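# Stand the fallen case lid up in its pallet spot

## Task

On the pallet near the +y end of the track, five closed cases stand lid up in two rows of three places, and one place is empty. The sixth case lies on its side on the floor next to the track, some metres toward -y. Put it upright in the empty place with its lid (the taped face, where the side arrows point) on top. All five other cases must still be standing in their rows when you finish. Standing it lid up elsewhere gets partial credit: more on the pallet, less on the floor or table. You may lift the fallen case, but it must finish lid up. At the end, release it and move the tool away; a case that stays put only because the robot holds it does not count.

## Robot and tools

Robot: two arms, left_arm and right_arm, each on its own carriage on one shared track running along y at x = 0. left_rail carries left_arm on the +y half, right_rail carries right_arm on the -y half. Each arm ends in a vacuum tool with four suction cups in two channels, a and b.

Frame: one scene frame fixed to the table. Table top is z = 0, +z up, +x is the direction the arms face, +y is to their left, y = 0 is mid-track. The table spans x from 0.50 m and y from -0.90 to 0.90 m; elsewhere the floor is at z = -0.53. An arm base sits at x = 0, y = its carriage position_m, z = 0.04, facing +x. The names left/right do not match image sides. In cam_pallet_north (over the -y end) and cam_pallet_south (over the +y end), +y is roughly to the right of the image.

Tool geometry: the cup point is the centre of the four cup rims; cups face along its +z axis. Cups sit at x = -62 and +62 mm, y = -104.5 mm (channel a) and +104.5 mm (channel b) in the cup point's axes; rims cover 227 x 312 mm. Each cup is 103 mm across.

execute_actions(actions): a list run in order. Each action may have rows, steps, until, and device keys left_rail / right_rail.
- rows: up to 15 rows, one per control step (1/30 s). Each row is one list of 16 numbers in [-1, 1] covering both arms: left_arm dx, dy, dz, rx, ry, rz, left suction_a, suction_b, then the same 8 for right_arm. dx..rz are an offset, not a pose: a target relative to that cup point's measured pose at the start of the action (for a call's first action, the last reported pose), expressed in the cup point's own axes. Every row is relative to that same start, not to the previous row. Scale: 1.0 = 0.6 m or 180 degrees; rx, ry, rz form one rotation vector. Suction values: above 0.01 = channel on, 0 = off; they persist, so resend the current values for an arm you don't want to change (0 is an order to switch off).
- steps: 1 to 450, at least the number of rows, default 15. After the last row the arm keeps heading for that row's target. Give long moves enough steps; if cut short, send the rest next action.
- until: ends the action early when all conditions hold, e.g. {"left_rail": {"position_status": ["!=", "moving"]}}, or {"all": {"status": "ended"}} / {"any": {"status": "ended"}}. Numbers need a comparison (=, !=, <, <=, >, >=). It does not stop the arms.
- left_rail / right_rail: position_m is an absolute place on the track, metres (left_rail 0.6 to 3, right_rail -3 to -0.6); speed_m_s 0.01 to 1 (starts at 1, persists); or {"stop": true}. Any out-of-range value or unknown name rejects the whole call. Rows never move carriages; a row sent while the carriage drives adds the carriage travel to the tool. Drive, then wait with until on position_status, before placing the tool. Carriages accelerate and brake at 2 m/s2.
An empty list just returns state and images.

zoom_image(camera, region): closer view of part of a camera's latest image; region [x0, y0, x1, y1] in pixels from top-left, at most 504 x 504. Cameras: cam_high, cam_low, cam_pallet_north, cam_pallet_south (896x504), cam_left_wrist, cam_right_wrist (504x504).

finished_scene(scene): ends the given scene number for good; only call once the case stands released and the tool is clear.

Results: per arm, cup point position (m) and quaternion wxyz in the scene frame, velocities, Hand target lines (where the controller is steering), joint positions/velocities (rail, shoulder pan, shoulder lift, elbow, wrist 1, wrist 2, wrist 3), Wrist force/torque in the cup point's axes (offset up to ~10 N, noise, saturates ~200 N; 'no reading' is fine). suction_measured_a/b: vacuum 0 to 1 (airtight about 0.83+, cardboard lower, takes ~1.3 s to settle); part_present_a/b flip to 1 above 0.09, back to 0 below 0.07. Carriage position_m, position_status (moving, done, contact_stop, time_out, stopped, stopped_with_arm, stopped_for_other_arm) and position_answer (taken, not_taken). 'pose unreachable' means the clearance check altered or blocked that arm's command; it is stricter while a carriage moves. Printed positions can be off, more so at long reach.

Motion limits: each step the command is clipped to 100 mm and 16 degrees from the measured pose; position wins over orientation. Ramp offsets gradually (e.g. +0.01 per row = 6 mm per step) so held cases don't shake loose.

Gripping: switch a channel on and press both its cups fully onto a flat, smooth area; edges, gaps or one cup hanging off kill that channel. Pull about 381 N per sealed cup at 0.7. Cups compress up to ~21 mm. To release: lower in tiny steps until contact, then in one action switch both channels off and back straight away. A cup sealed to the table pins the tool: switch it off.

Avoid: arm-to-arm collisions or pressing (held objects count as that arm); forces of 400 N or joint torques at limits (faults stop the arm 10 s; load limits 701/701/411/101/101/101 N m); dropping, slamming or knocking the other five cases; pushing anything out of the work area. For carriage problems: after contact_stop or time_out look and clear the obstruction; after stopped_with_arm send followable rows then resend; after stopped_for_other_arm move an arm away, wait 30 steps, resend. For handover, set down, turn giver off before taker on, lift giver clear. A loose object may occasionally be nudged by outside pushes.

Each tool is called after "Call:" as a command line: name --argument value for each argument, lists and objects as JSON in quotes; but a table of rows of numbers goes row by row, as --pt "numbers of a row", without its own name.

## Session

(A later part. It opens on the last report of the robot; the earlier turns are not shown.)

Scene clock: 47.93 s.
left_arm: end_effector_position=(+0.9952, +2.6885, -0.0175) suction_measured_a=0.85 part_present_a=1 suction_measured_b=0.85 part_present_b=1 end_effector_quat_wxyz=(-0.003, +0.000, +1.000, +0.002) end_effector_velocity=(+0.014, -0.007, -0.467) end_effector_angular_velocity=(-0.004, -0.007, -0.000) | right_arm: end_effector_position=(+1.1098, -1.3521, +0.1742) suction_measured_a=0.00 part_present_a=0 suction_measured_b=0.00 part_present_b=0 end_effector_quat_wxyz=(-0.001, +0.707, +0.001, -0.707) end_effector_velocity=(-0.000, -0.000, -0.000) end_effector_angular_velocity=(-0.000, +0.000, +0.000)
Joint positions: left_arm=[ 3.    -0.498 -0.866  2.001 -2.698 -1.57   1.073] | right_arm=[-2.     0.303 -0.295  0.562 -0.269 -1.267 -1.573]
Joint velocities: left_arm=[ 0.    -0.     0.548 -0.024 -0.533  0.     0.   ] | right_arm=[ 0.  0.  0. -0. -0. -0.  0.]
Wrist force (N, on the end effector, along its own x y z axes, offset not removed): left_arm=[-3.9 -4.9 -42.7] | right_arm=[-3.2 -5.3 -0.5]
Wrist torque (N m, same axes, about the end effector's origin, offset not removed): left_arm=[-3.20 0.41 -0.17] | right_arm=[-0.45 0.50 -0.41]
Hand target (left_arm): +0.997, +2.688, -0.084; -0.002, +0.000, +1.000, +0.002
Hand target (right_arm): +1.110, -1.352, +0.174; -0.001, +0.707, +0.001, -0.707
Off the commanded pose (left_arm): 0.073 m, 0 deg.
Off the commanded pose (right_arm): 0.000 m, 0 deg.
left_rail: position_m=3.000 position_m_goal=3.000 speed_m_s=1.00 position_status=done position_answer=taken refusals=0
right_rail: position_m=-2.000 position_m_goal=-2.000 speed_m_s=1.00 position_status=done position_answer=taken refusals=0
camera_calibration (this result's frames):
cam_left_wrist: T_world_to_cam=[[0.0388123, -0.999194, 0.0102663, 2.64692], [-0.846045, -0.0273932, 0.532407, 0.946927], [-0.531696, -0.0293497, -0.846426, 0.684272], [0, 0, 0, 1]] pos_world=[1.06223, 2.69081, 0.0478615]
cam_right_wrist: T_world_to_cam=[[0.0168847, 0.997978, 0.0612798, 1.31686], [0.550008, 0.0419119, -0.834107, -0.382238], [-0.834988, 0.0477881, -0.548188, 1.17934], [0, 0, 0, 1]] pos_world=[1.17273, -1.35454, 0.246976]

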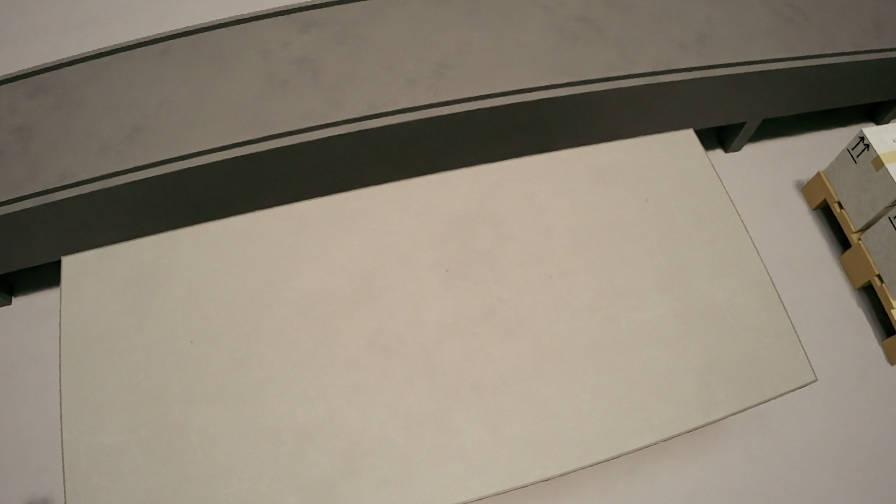

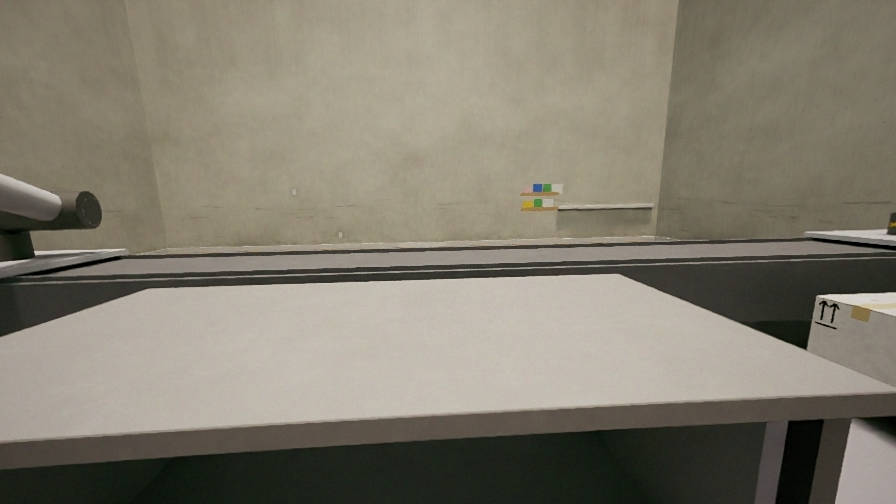

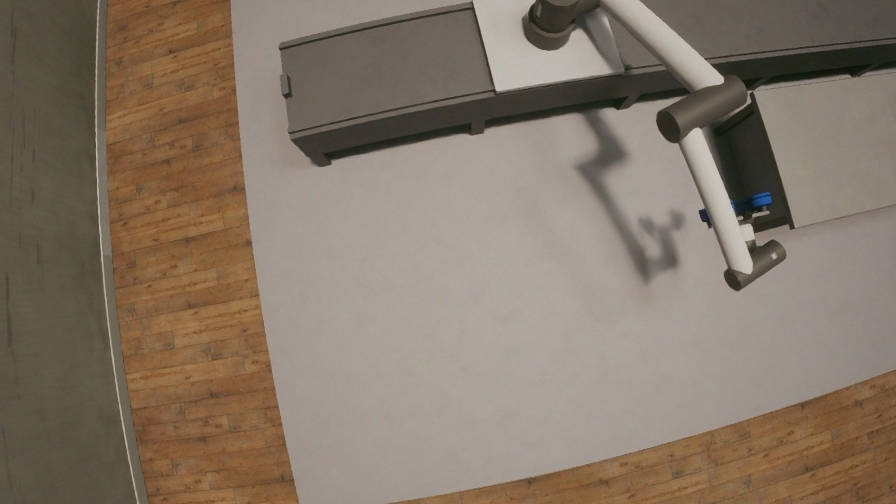

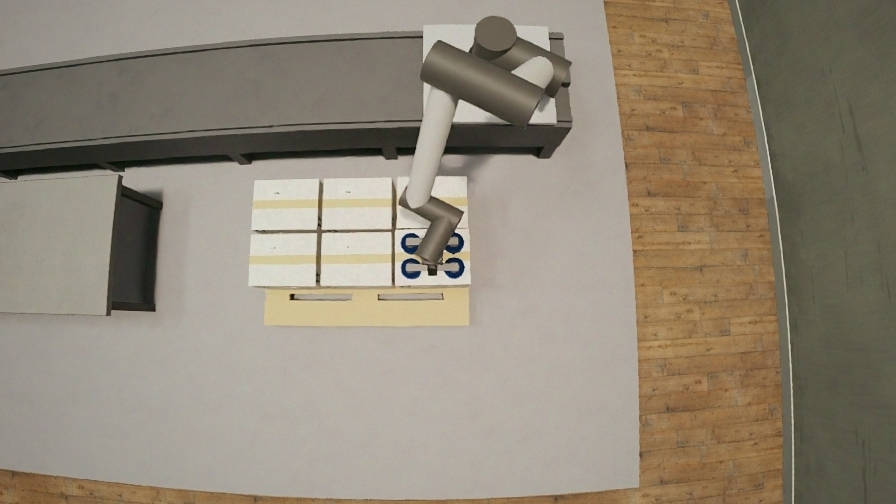

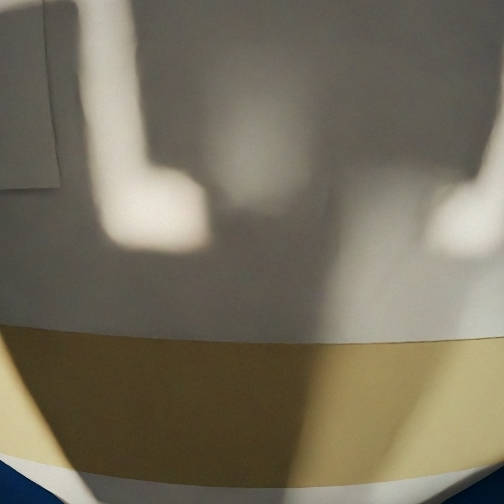

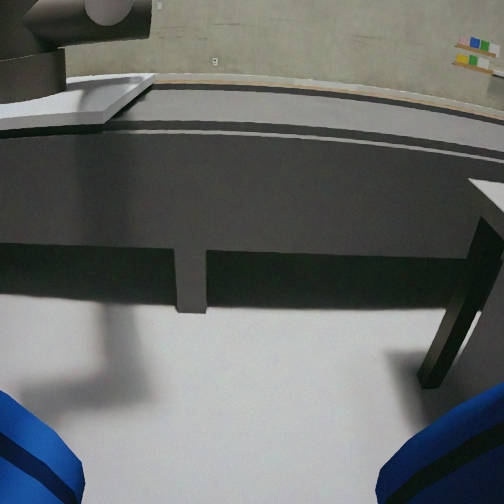

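Call:
execute_actions --actions '[]'

Call:
zoom_image --camera "cam_pallet_south" --region '[370, 200, 490, 310]'

Scene clock: 48.30 s.
left_arm: end_effector_position=(+0.9974, +2.6877, -0.0809) suction_measured_a=0.85 part_present_a=1 suction_measured_b=0.85 part_present_b=1 end_effector_quat_wxyz=(-0.002, +0.000, +1.000, +0.002) end_effector_velocity=(+0.001, +0.000, -0.028) end_effector_angular_velocity=(-0.001, -0.002, +0.000) | right_arm: end_effector_position=(+1.1098, -1.3521, +0.1742) suction_measured_a=0.00 part_present_a=0 suction_measured_b=0.00 part_present_b=0 end_effector_quat_wxyz=(-0.001, +0.707, +0.001, -0.707) end_effector_velocity=(-0.000, +0.000, -0.000) end_effector_angular_velocity=(-0.000, +0.000, +0.000)
Joint positions: left_arm=[ 3.    -0.497 -0.79   1.994 -2.769 -1.57   1.074] | right_arm=[-2.     0.303 -0.295  0.562 -0.269 -1.267 -1.573]
Joint velocities: left_arm=[ 0.     0.     0.033 -0.004 -0.032  0.     0.   ] | right_arm=[ 0.  0.  0. -0.  0. -0.  0.]
Wrist force (N, on the end effector, along its own x y z axes, offset not removed): left_arm=[-3.0 -7.1 -49.1] | right_arm=[-1.2 -5.0 2.7]
Wrist torque (N m, same axes, about the end effector's origin, offset not removed): left_arm=[-3.28 0.23 -0.15] | right_arm=[-0.40 0.17 -0.37]
Hand target (left_arm): +0.997, +2.688, -0.084; -0.002, +0.000, +1.000, +0.002
Hand target (right_arm): +1.110, -1.352, +0.174; -0.001, +0.707, +0.001, -0.707
Off the commanded pose (left_arm): 0.012 m, 0 deg.
Off the commanded pose (right_arm): 0.000 m, 0 deg.
left_rail: position_m=3.000 position_m_goal=3.000 speed_m_s=1.00 position_status=done position_answer=taken refusals=0
right_rail: position_m=-2.000 position_m_goal=-2.000 speed_m_s=1.00 position_status=done position_answer=taken refusals=0
camera_calibration (this result's frames):
cam_left_wrist: T_world_to_cam=[[0.0387391, -0.999185, 0.0113702, 2.64688], [-0.847125, -0.0268044, 0.530717, 0.981874], [-0.529979, -0.0301914, -0.847473, 0.632207], [0, 0, 0, 1]] pos_world=[1.06429, 2.69013, -0.0154136]
cam_right_wrist: T_world_to_cam=[[0.0168847, 0.997978, 0.0612798, 1.31686], [0.550009, 0.0419119, -0.834107, -0.382238], [-0.834988, 0.0477881, -0.548189, 1.17934], [0, 0, 0, 1]] pos_world=[1.17273, -1.35454, 0.246976]

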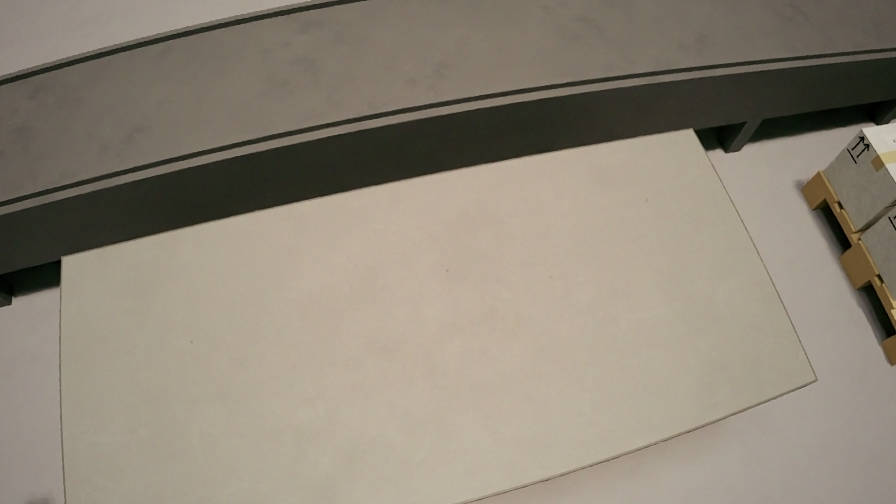

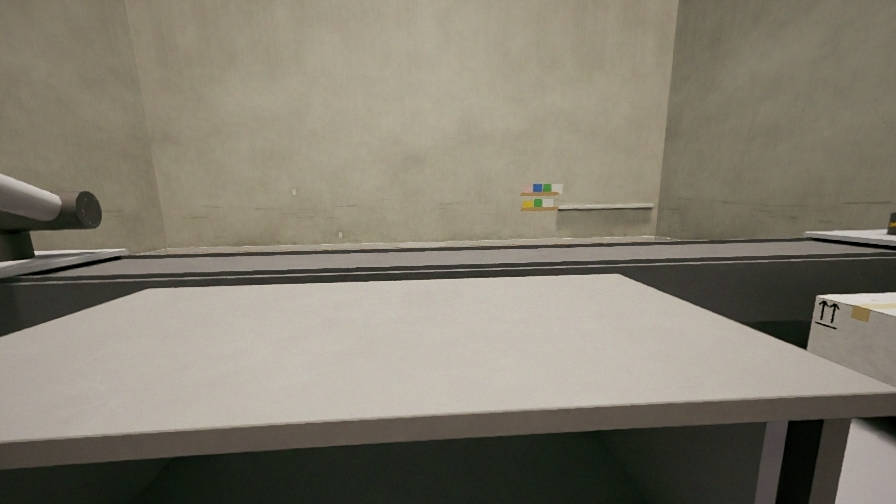

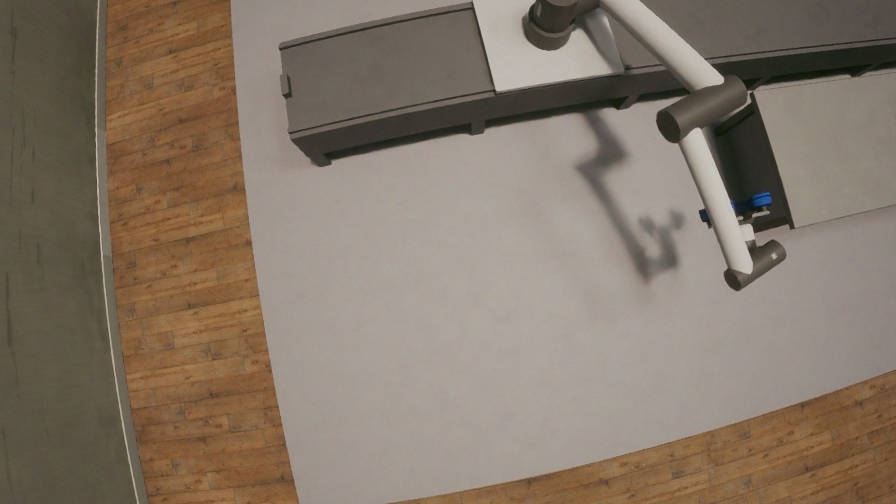

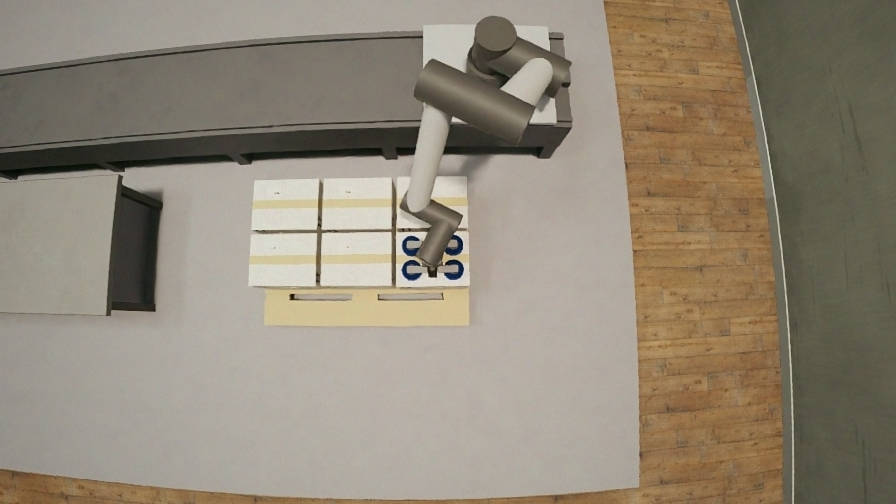

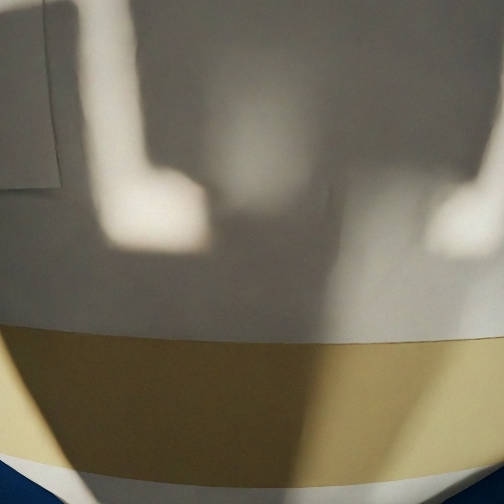

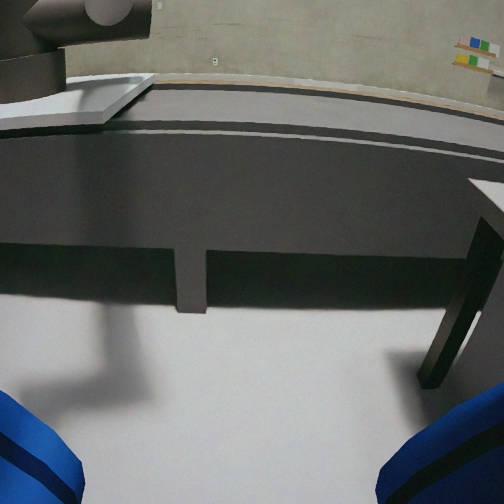

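Region (370, 200, 490, 310) of cam_pallet_south's 896x504 image, scaled by 4.200, with more detail than that image has; it fills the top 462 rows of this view, and the rest is white.

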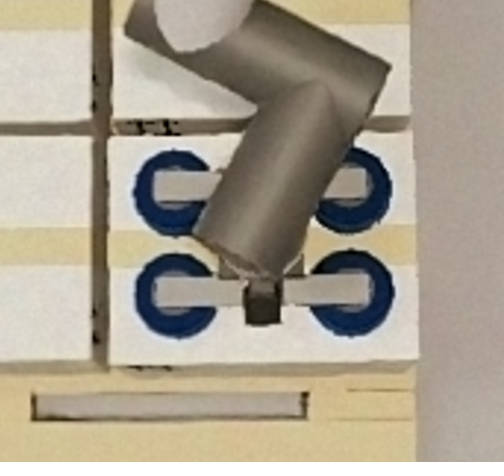

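Call:
execute_actions --actions '[{"rows": [ [0.0015,-0.0004,0.008,0.0001,-0.0001,0.0002,1,1, 0,0,0,0,0,0,0,0], [0.0049,-0.0012,0.015,0.0003,-0.0002,0.0007,1,1, 0,0,0,0,0,0,0,0], [0.0091,-0.0021,0.025,0.0005,-0.0004,0.0013,1,1, 0,0,0,0,0,0,0,0], [0.0125,-0.0029,0.036,0.0007,-0.0005,0.0018,1,1, 0,0,0,0,0,0,0,0], [0.014,-0.0033,0.046,0.0008,-0.0006,0.002,1,1, 0,0,0,0,0,0,0,0], [0.014,-0.0033,0.052,0.0008,-0.0006,0.002,1,1, 0,0,0,0,0,0,0,0], [0.014,-0.0033,0.055,0.0008,-0.0006,0.002,1,1, 0,0,0,0,0,0,0,0] ], "steps": 7}]'

Scene clock: 49.50 s.
left_arm: end_effector_position=(+0.9924, +2.6868, -0.0976) suction_measured_a=0.85 part_present_a=1 suction_measured_b=0.85 part_present_b=1 end_effector_quat_wxyz=(-0.002, +0.002, +1.000, +0.001) end_effector_velocity=(-0.032, -0.005, -0.112) end_effector_angular_velocity=(-0.005, +0.001, -0.021) | right_arm: end_effector_position=(+1.1098, -1.3521, +0.1742) suction_measured_a=0.00 part_present_a=0 suction_measured_b=0.00 part_present_b=0 end_effector_quat_wxyz=(-0.001, +0.707, +0.001, -0.707) end_effector_velocity=(+0.000, +0.000, +0.000) end_effector_angular_velocity=(+0.000, -0.000, +0.000)
Joint positions: left_arm=[ 3.    -0.5   -0.772  1.999 -2.794 -1.57   1.074] | right_arm=[-2.     0.303 -0.295  0.562 -0.269 -1.267 -1.573]
Joint velocities: left_arm=[ 0.    -0.018  0.122  0.029 -0.152 -0.005  0.003] | right_arm=[ 0.  0. -0.  0.  0. -0.  0.]
Wrist force (N, on the end effector, along its own x y z axes, offset not removed): left_arm=[3.2 -5.9 -51.3] | right_arm=[-0.6 -5.9 3.1]
Wrist torque (N m, same axes, about the end effector's origin, offset not removed): left_arm=[-3.25 -0.23 -0.07] | right_arm=[-0.61 0.14 -0.36]
Hand target (left_arm): +0.989, +2.686, -0.114; -0.002, +0.003, +1.000, +0.001
Hand target (right_arm): +1.110, -1.352, +0.174; -0.001, +0.707, +0.001, -0.707
Off the commanded pose (left_arm): 0.017 m, 0 deg.
Off the commanded pose (right_arm): 0.000 m, 0 deg.
left_rail: position_m=3.000 position_m_goal=3.000 speed_m_s=1.00 position_status=done position_answer=taken refusals=0
right_rail: position_m=-2.000 position_m_goal=-2.000 speed_m_s=1.00 position_status=done position_answer=taken refusals=0
camera_calibration (this result's frames):
cam_left_wrist: T_world_to_cam=[[0.0351357, -0.999301, 0.0127451, 2.65033], [-0.847722, -0.0230472, 0.529941, 0.976979], [-0.529276, -0.0294241, -0.847939, 0.612568], [0, 0, 0, 1]] pos_world=[1.0593, 2.68902, -0.0320992]
cam_right_wrist: T_world_to_cam=[[0.0168849, 0.997978, 0.0612797, 1.31686], [0.550009, 0.0419117, -0.834107, -0.382238], [-0.834988, 0.0477882, -0.548189, 1.17934], [0, 0, 0, 1]] pos_world=[1.17273, -1.35454, 0.246976]

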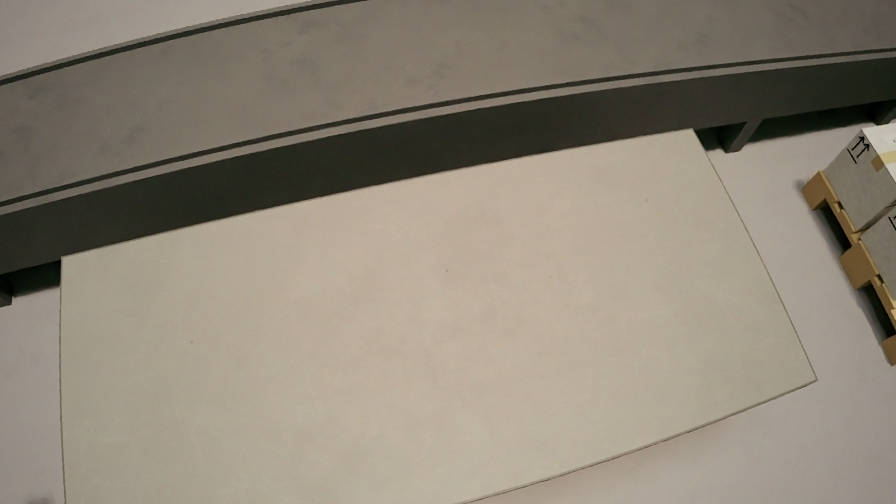

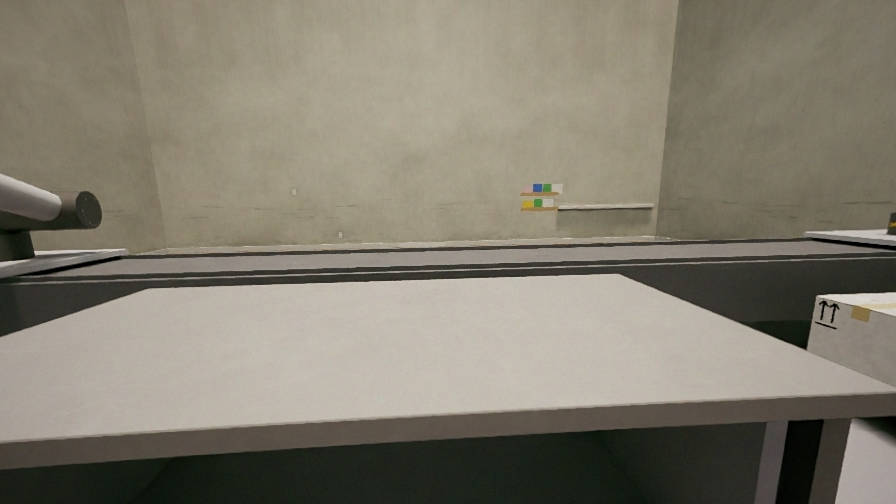

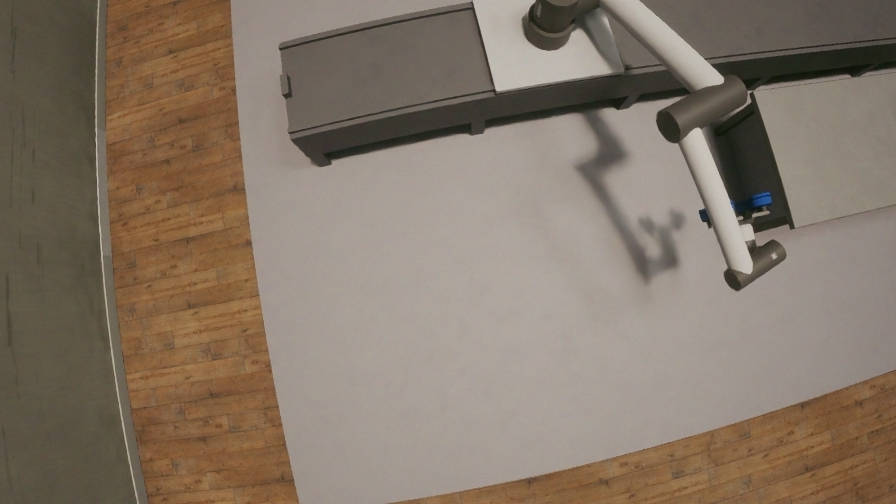

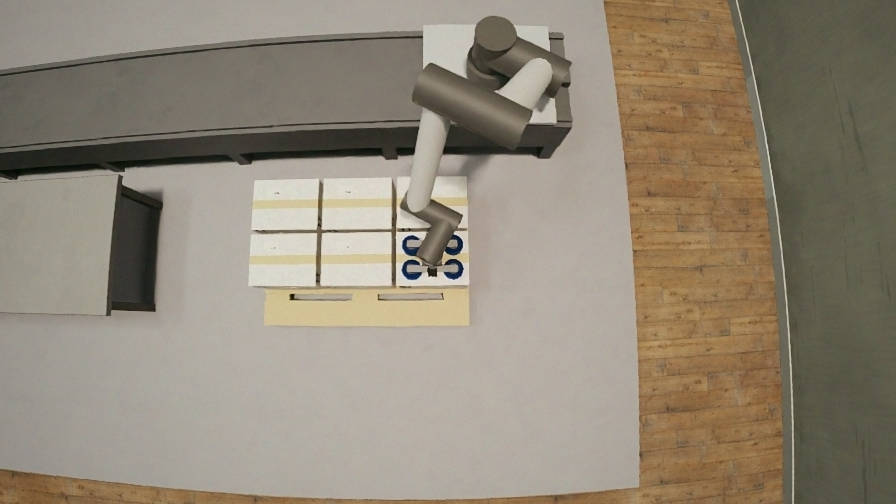

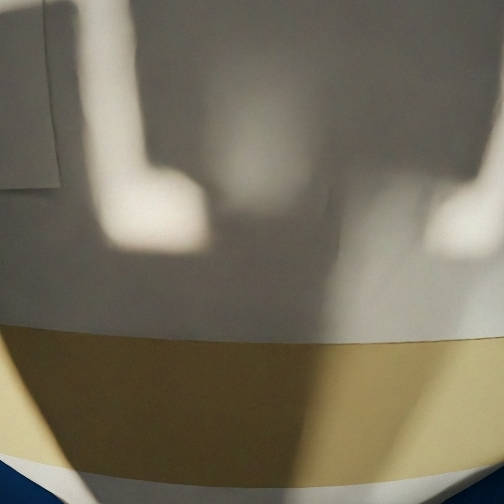

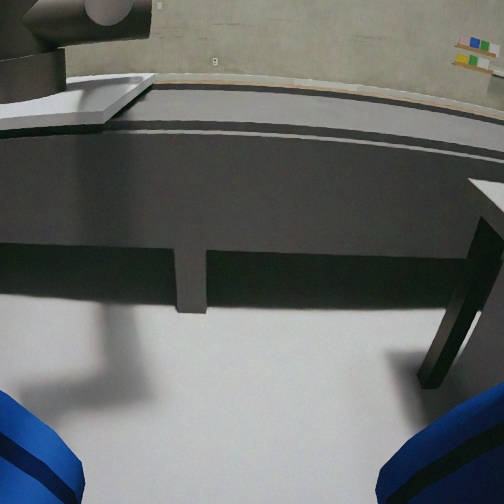

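Call:
execute_actions --actions '[]'

Call:
zoom_image --camera "cam_pallet_south" --region '[370, 200, 490, 310]'

Scene clock: 50.07 s.
left_arm: end_effector_position=(+0.9886, +2.6861, -0.1133) suction_measured_a=0.85 part_present_a=1 suction_measured_b=0.85 part_present_b=1 end_effector_quat_wxyz=(-0.002, +0.003, +1.000, +0.001) end_effector_velocity=(-0.000, -0.000, -0.001) end_effector_angular_velocity=(-0.000, +0.000, -0.000) | right_arm: end_effector_position=(+1.1098, -1.3521, +0.1742) suction_measured_a=0.00 part_present_a=0 suction_measured_b=0.00 part_present_b=0 end_effector_quat_wxyz=(-0.001, +0.707, +0.001, -0.707) end_effector_velocity=(-0.000, +0.000, +0.000) end_effector_angular_velocity=(+0.000, -0.000, +0.000)
Joint positions: left_arm=[ 3.    -0.502 -0.754  2.002 -2.816 -1.571  1.075] | right_arm=[-2.     0.303 -0.295  0.562 -0.269 -1.267 -1.573]
Joint velocities: left_arm=[ 0.    -0.     0.001  0.    -0.002 -0.     0.   ] | right_arm=[ 0.  0. -0. -0.  0.  0. -0.]
Wrist force (N, on the end effector, along its own x y z axes, offset not removed): left_arm=[3.0 -2.2 -54.6] | right_arm=[-0.5 -3.9 1.6]
Wrist torque (N m, same axes, about the end effector's origin, offset not removed): left_arm=[-2.89 -0.68 0.00] | right_arm=[-0.25 0.13 -0.31]
Hand target (left_arm): +0.989, +2.686, -0.114; -0.002, +0.003, +1.000, +0.001
Hand target (right_arm): +1.110, -1.352, +0.174; -0.001, +0.707, +0.001, -0.707
Off the commanded pose (left_arm): 0.001 m, 0 deg.
Off the commanded pose (right_arm): 0.000 m, 0 deg.
left_rail: position_m=3.000 position_m_goal=3.000 speed_m_s=1.00 position_status=done position_answer=taken refusals=0
right_rail: position_m=-2.000 position_m_goal=-2.000 speed_m_s=1.00 position_status=done position_answer=taken refusals=0
camera_calibration (this result's frames):
cam_left_wrist: T_world_to_cam=[[0.0324824, -0.999377, 0.0137811, 2.6529], [-0.848078, -0.0202634, 0.529484, 0.974851], [-0.528875, -0.0288864, -0.848208, 0.595352], [0, 0, 0, 1]] pos_world=[1.05544, 2.6882, -0.0477455]
cam_right_wrist: T_world_to_cam=[[0.0168845, 0.997978, 0.0612799, 1.31686], [0.550009, 0.0419121, -0.834107, -0.382238], [-0.834988, 0.0477879, -0.548189, 1.17934], [0, 0, 0, 1]] pos_world=[1.17273, -1.35454, 0.246976]

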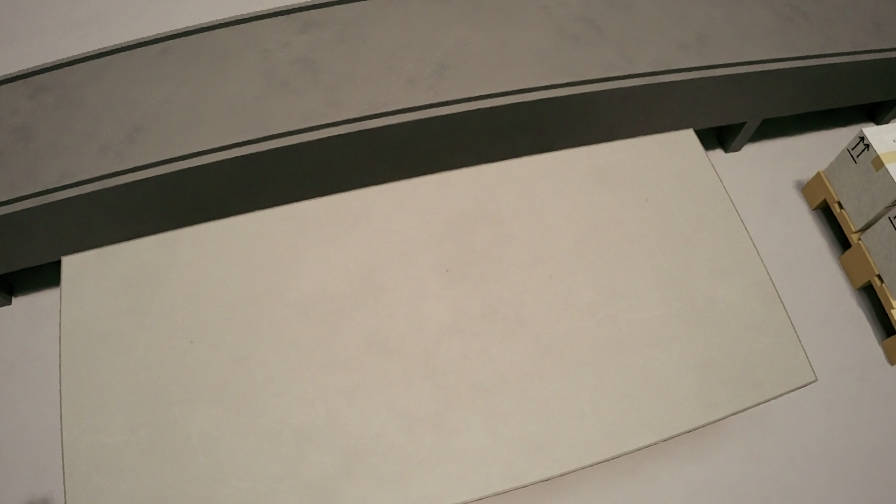

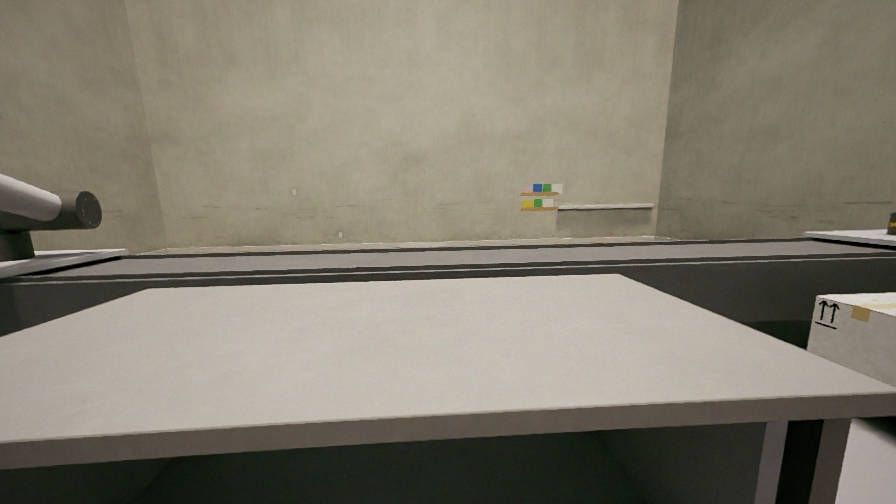

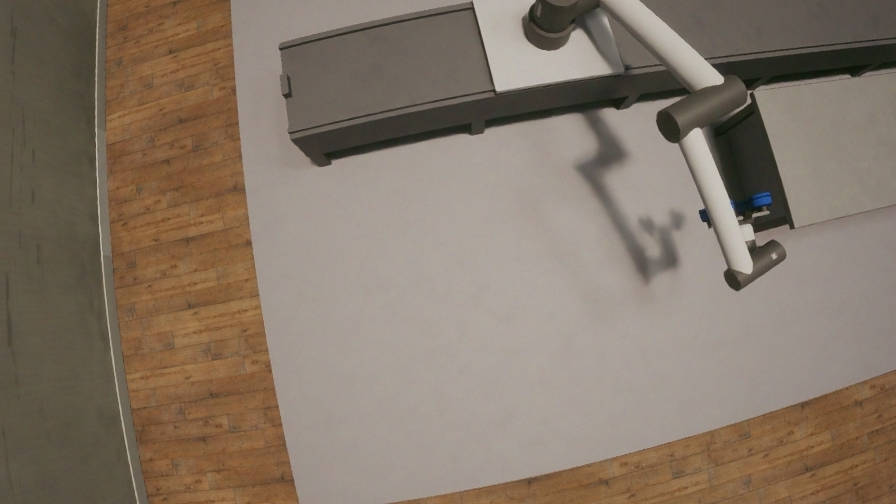

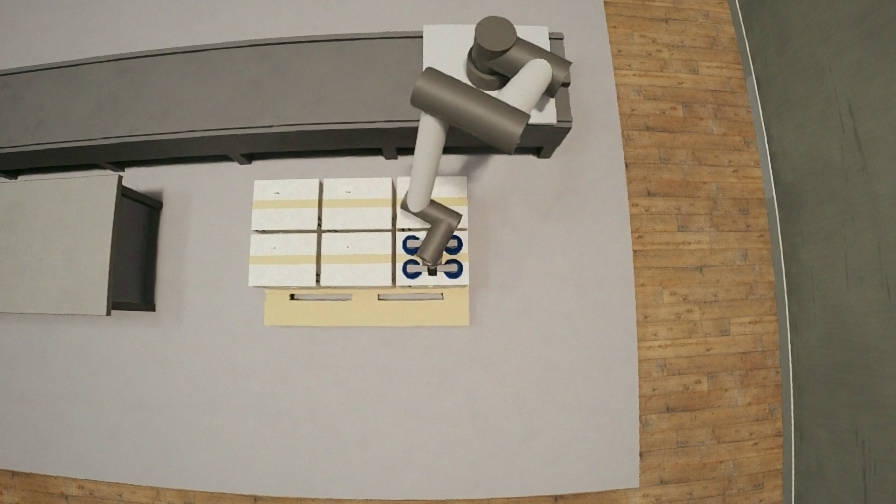

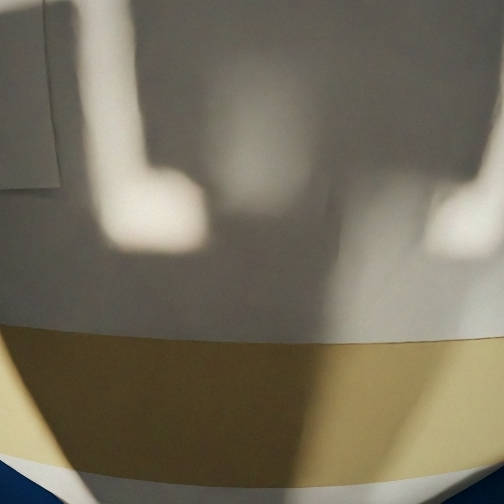

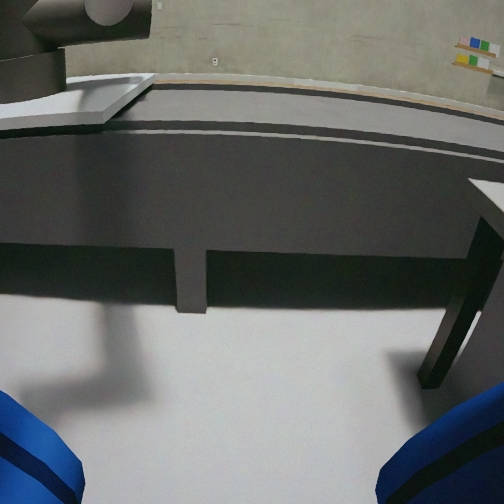

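Region (370, 200, 490, 310) of cam_pallet_south's 896x504 image, scaled by 4.200, with more detail than that image has; it fills the top 462 rows of this view, and the rest is white.

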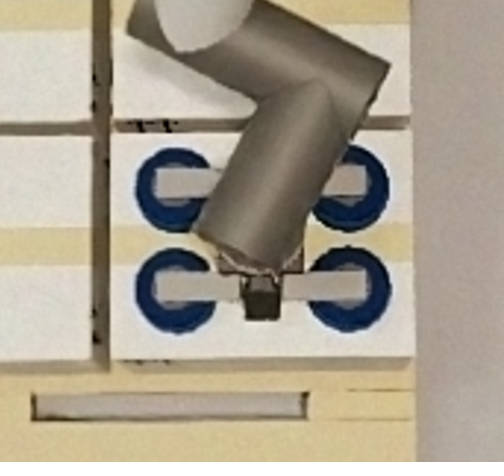

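Call:
execute_actions --actions '[{"rows": [ [0,0,0.004,0,0,0,1,1, 0,0,0,0,0,0,0,0], [0,0,0.0085,0,0,0,1,1, 0,0,0,0,0,0,0,0] ], "steps": 2}]'

Scene clock: 50.30 s.
left_arm: end_effector_position=(+0.9885, +2.6861, -0.1139) suction_measured_a=0.85 part_present_a=1 suction_measured_b=0.85 part_present_b=1 end_effector_quat_wxyz=(-0.002, +0.003, +1.000, +0.001) end_effector_velocity=(-0.001, +0.001, -0.018) end_effector_angular_velocity=(+0.000, +0.000, -0.000) | right_arm: end_effector_position=(+1.1098, -1.3521, +0.1742) suction_measured_a=0.00 part_present_a=0 suction_measured_b=0.00 part_present_b=0 end_effector_quat_wxyz=(-0.001, +0.707, +0.001, -0.707) end_effector_velocity=(-0.000, +0.000, -0.000) end_effector_angular_velocity=(-0.000, +0.000, -0.000)
Joint positions: left_arm=[ 3.    -0.502 -0.754  2.002 -2.816 -1.571  1.075] | right_arm=[-2.     0.303 -0.295  0.562 -0.269 -1.267 -1.573]
Joint velocities: left_arm=[ 0.     0.     0.021 -0.001 -0.02  -0.     0.   ] | right_arm=[ 0.  0.  0. -0.  0.  0.  0.]
Wrist force (N, on the end effector, along its own x y z axes, offset not removed): left_arm=[-0.8 -2.4 -55.3] | right_arm=[-0.1 -5.1 1.9]
Wrist torque (N m, same axes, about the end effector's origin, offset not removed): left_arm=[-2.80 -0.42 0.02] | right_arm=[-0.44 0.08 -0.35]
Hand target (left_arm): +0.989, +2.686, -0.118; -0.002, +0.003, +1.000, +0.001
Hand target (right_arm): +1.110, -1.352, +0.174; -0.001, +0.707, +0.001, -0.707
Off the commanded pose (left_arm): 0.005 m, 0 deg.
Off the commanded pose (right_arm): 0.000 m, 0 deg.
left_rail: position_m=3.000 position_m_goal=3.000 speed_m_s=1.00 position_status=done position_answer=taken refusals=0
right_rail: position_m=-2.000 position_m_goal=-2.000 speed_m_s=1.00 position_status=done position_answer=taken refusals=0
camera_calibration (this result's frames):
cam_left_wrist: T_world_to_cam=[[0.0324571, -0.999378, 0.0137778, 2.65295], [-0.848068, -0.020243, 0.529501, 0.975017], [-0.528893, -0.0288706, -0.848197, 0.594802], [0, 0, 0, 1]] pos_world=[1.05536, 2.68821, -0.0483149]
cam_right_wrist: T_world_to_cam=[[0.0168846, 0.997978, 0.0612798, 1.31686], [0.550009, 0.041912, -0.834107, -0.382238], [-0.834988, 0.047788, -0.548189, 1.17934], [0, 0, 0, 1]] pos_world=[1.17273, -1.35454, 0.246976]

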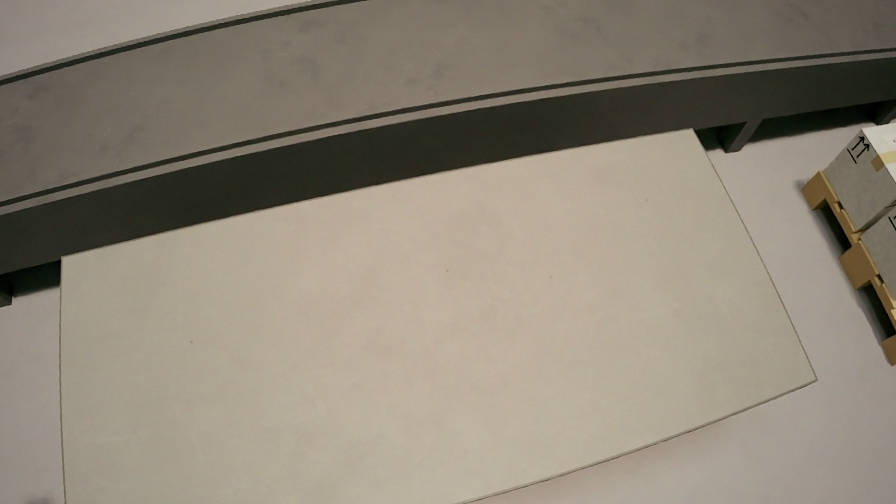

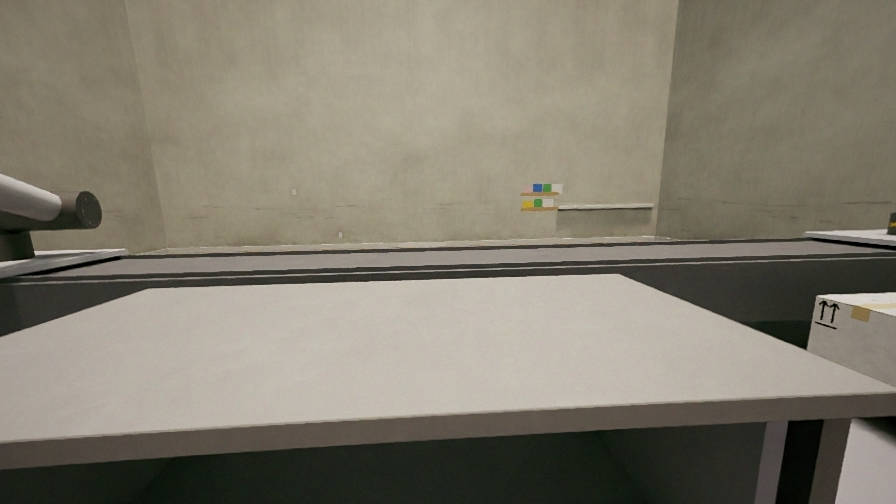

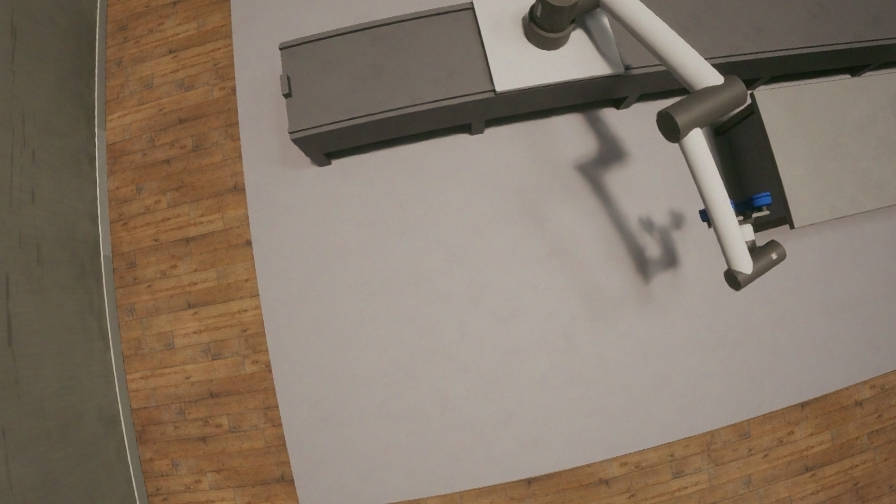

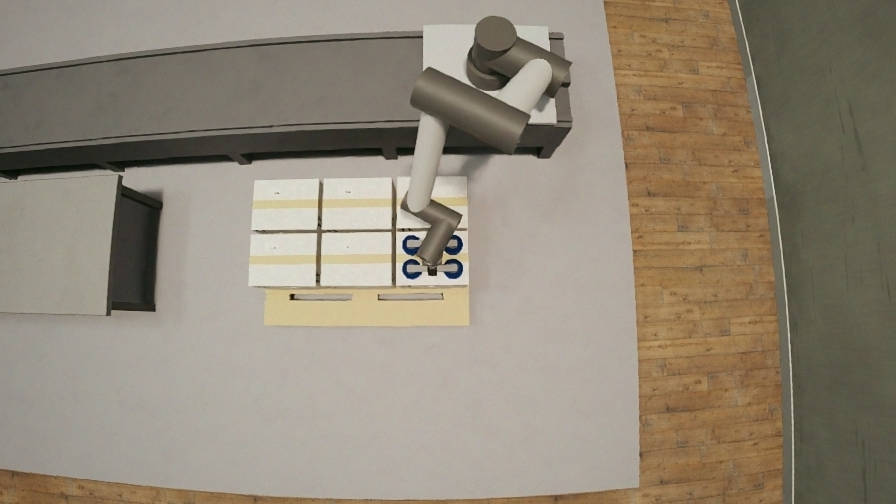

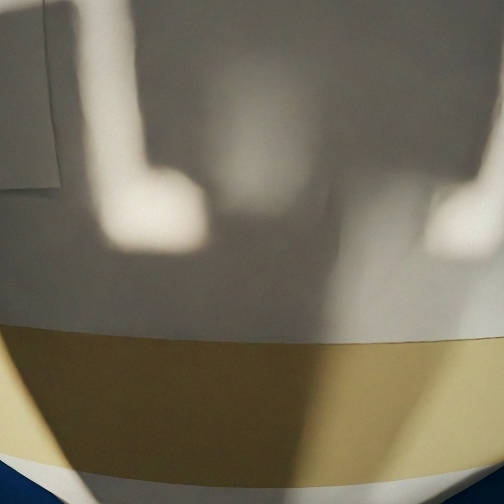

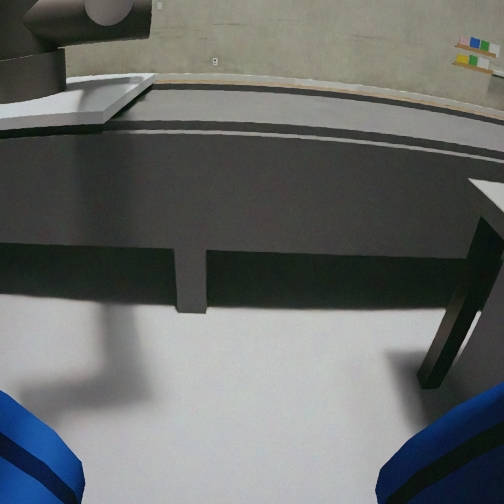

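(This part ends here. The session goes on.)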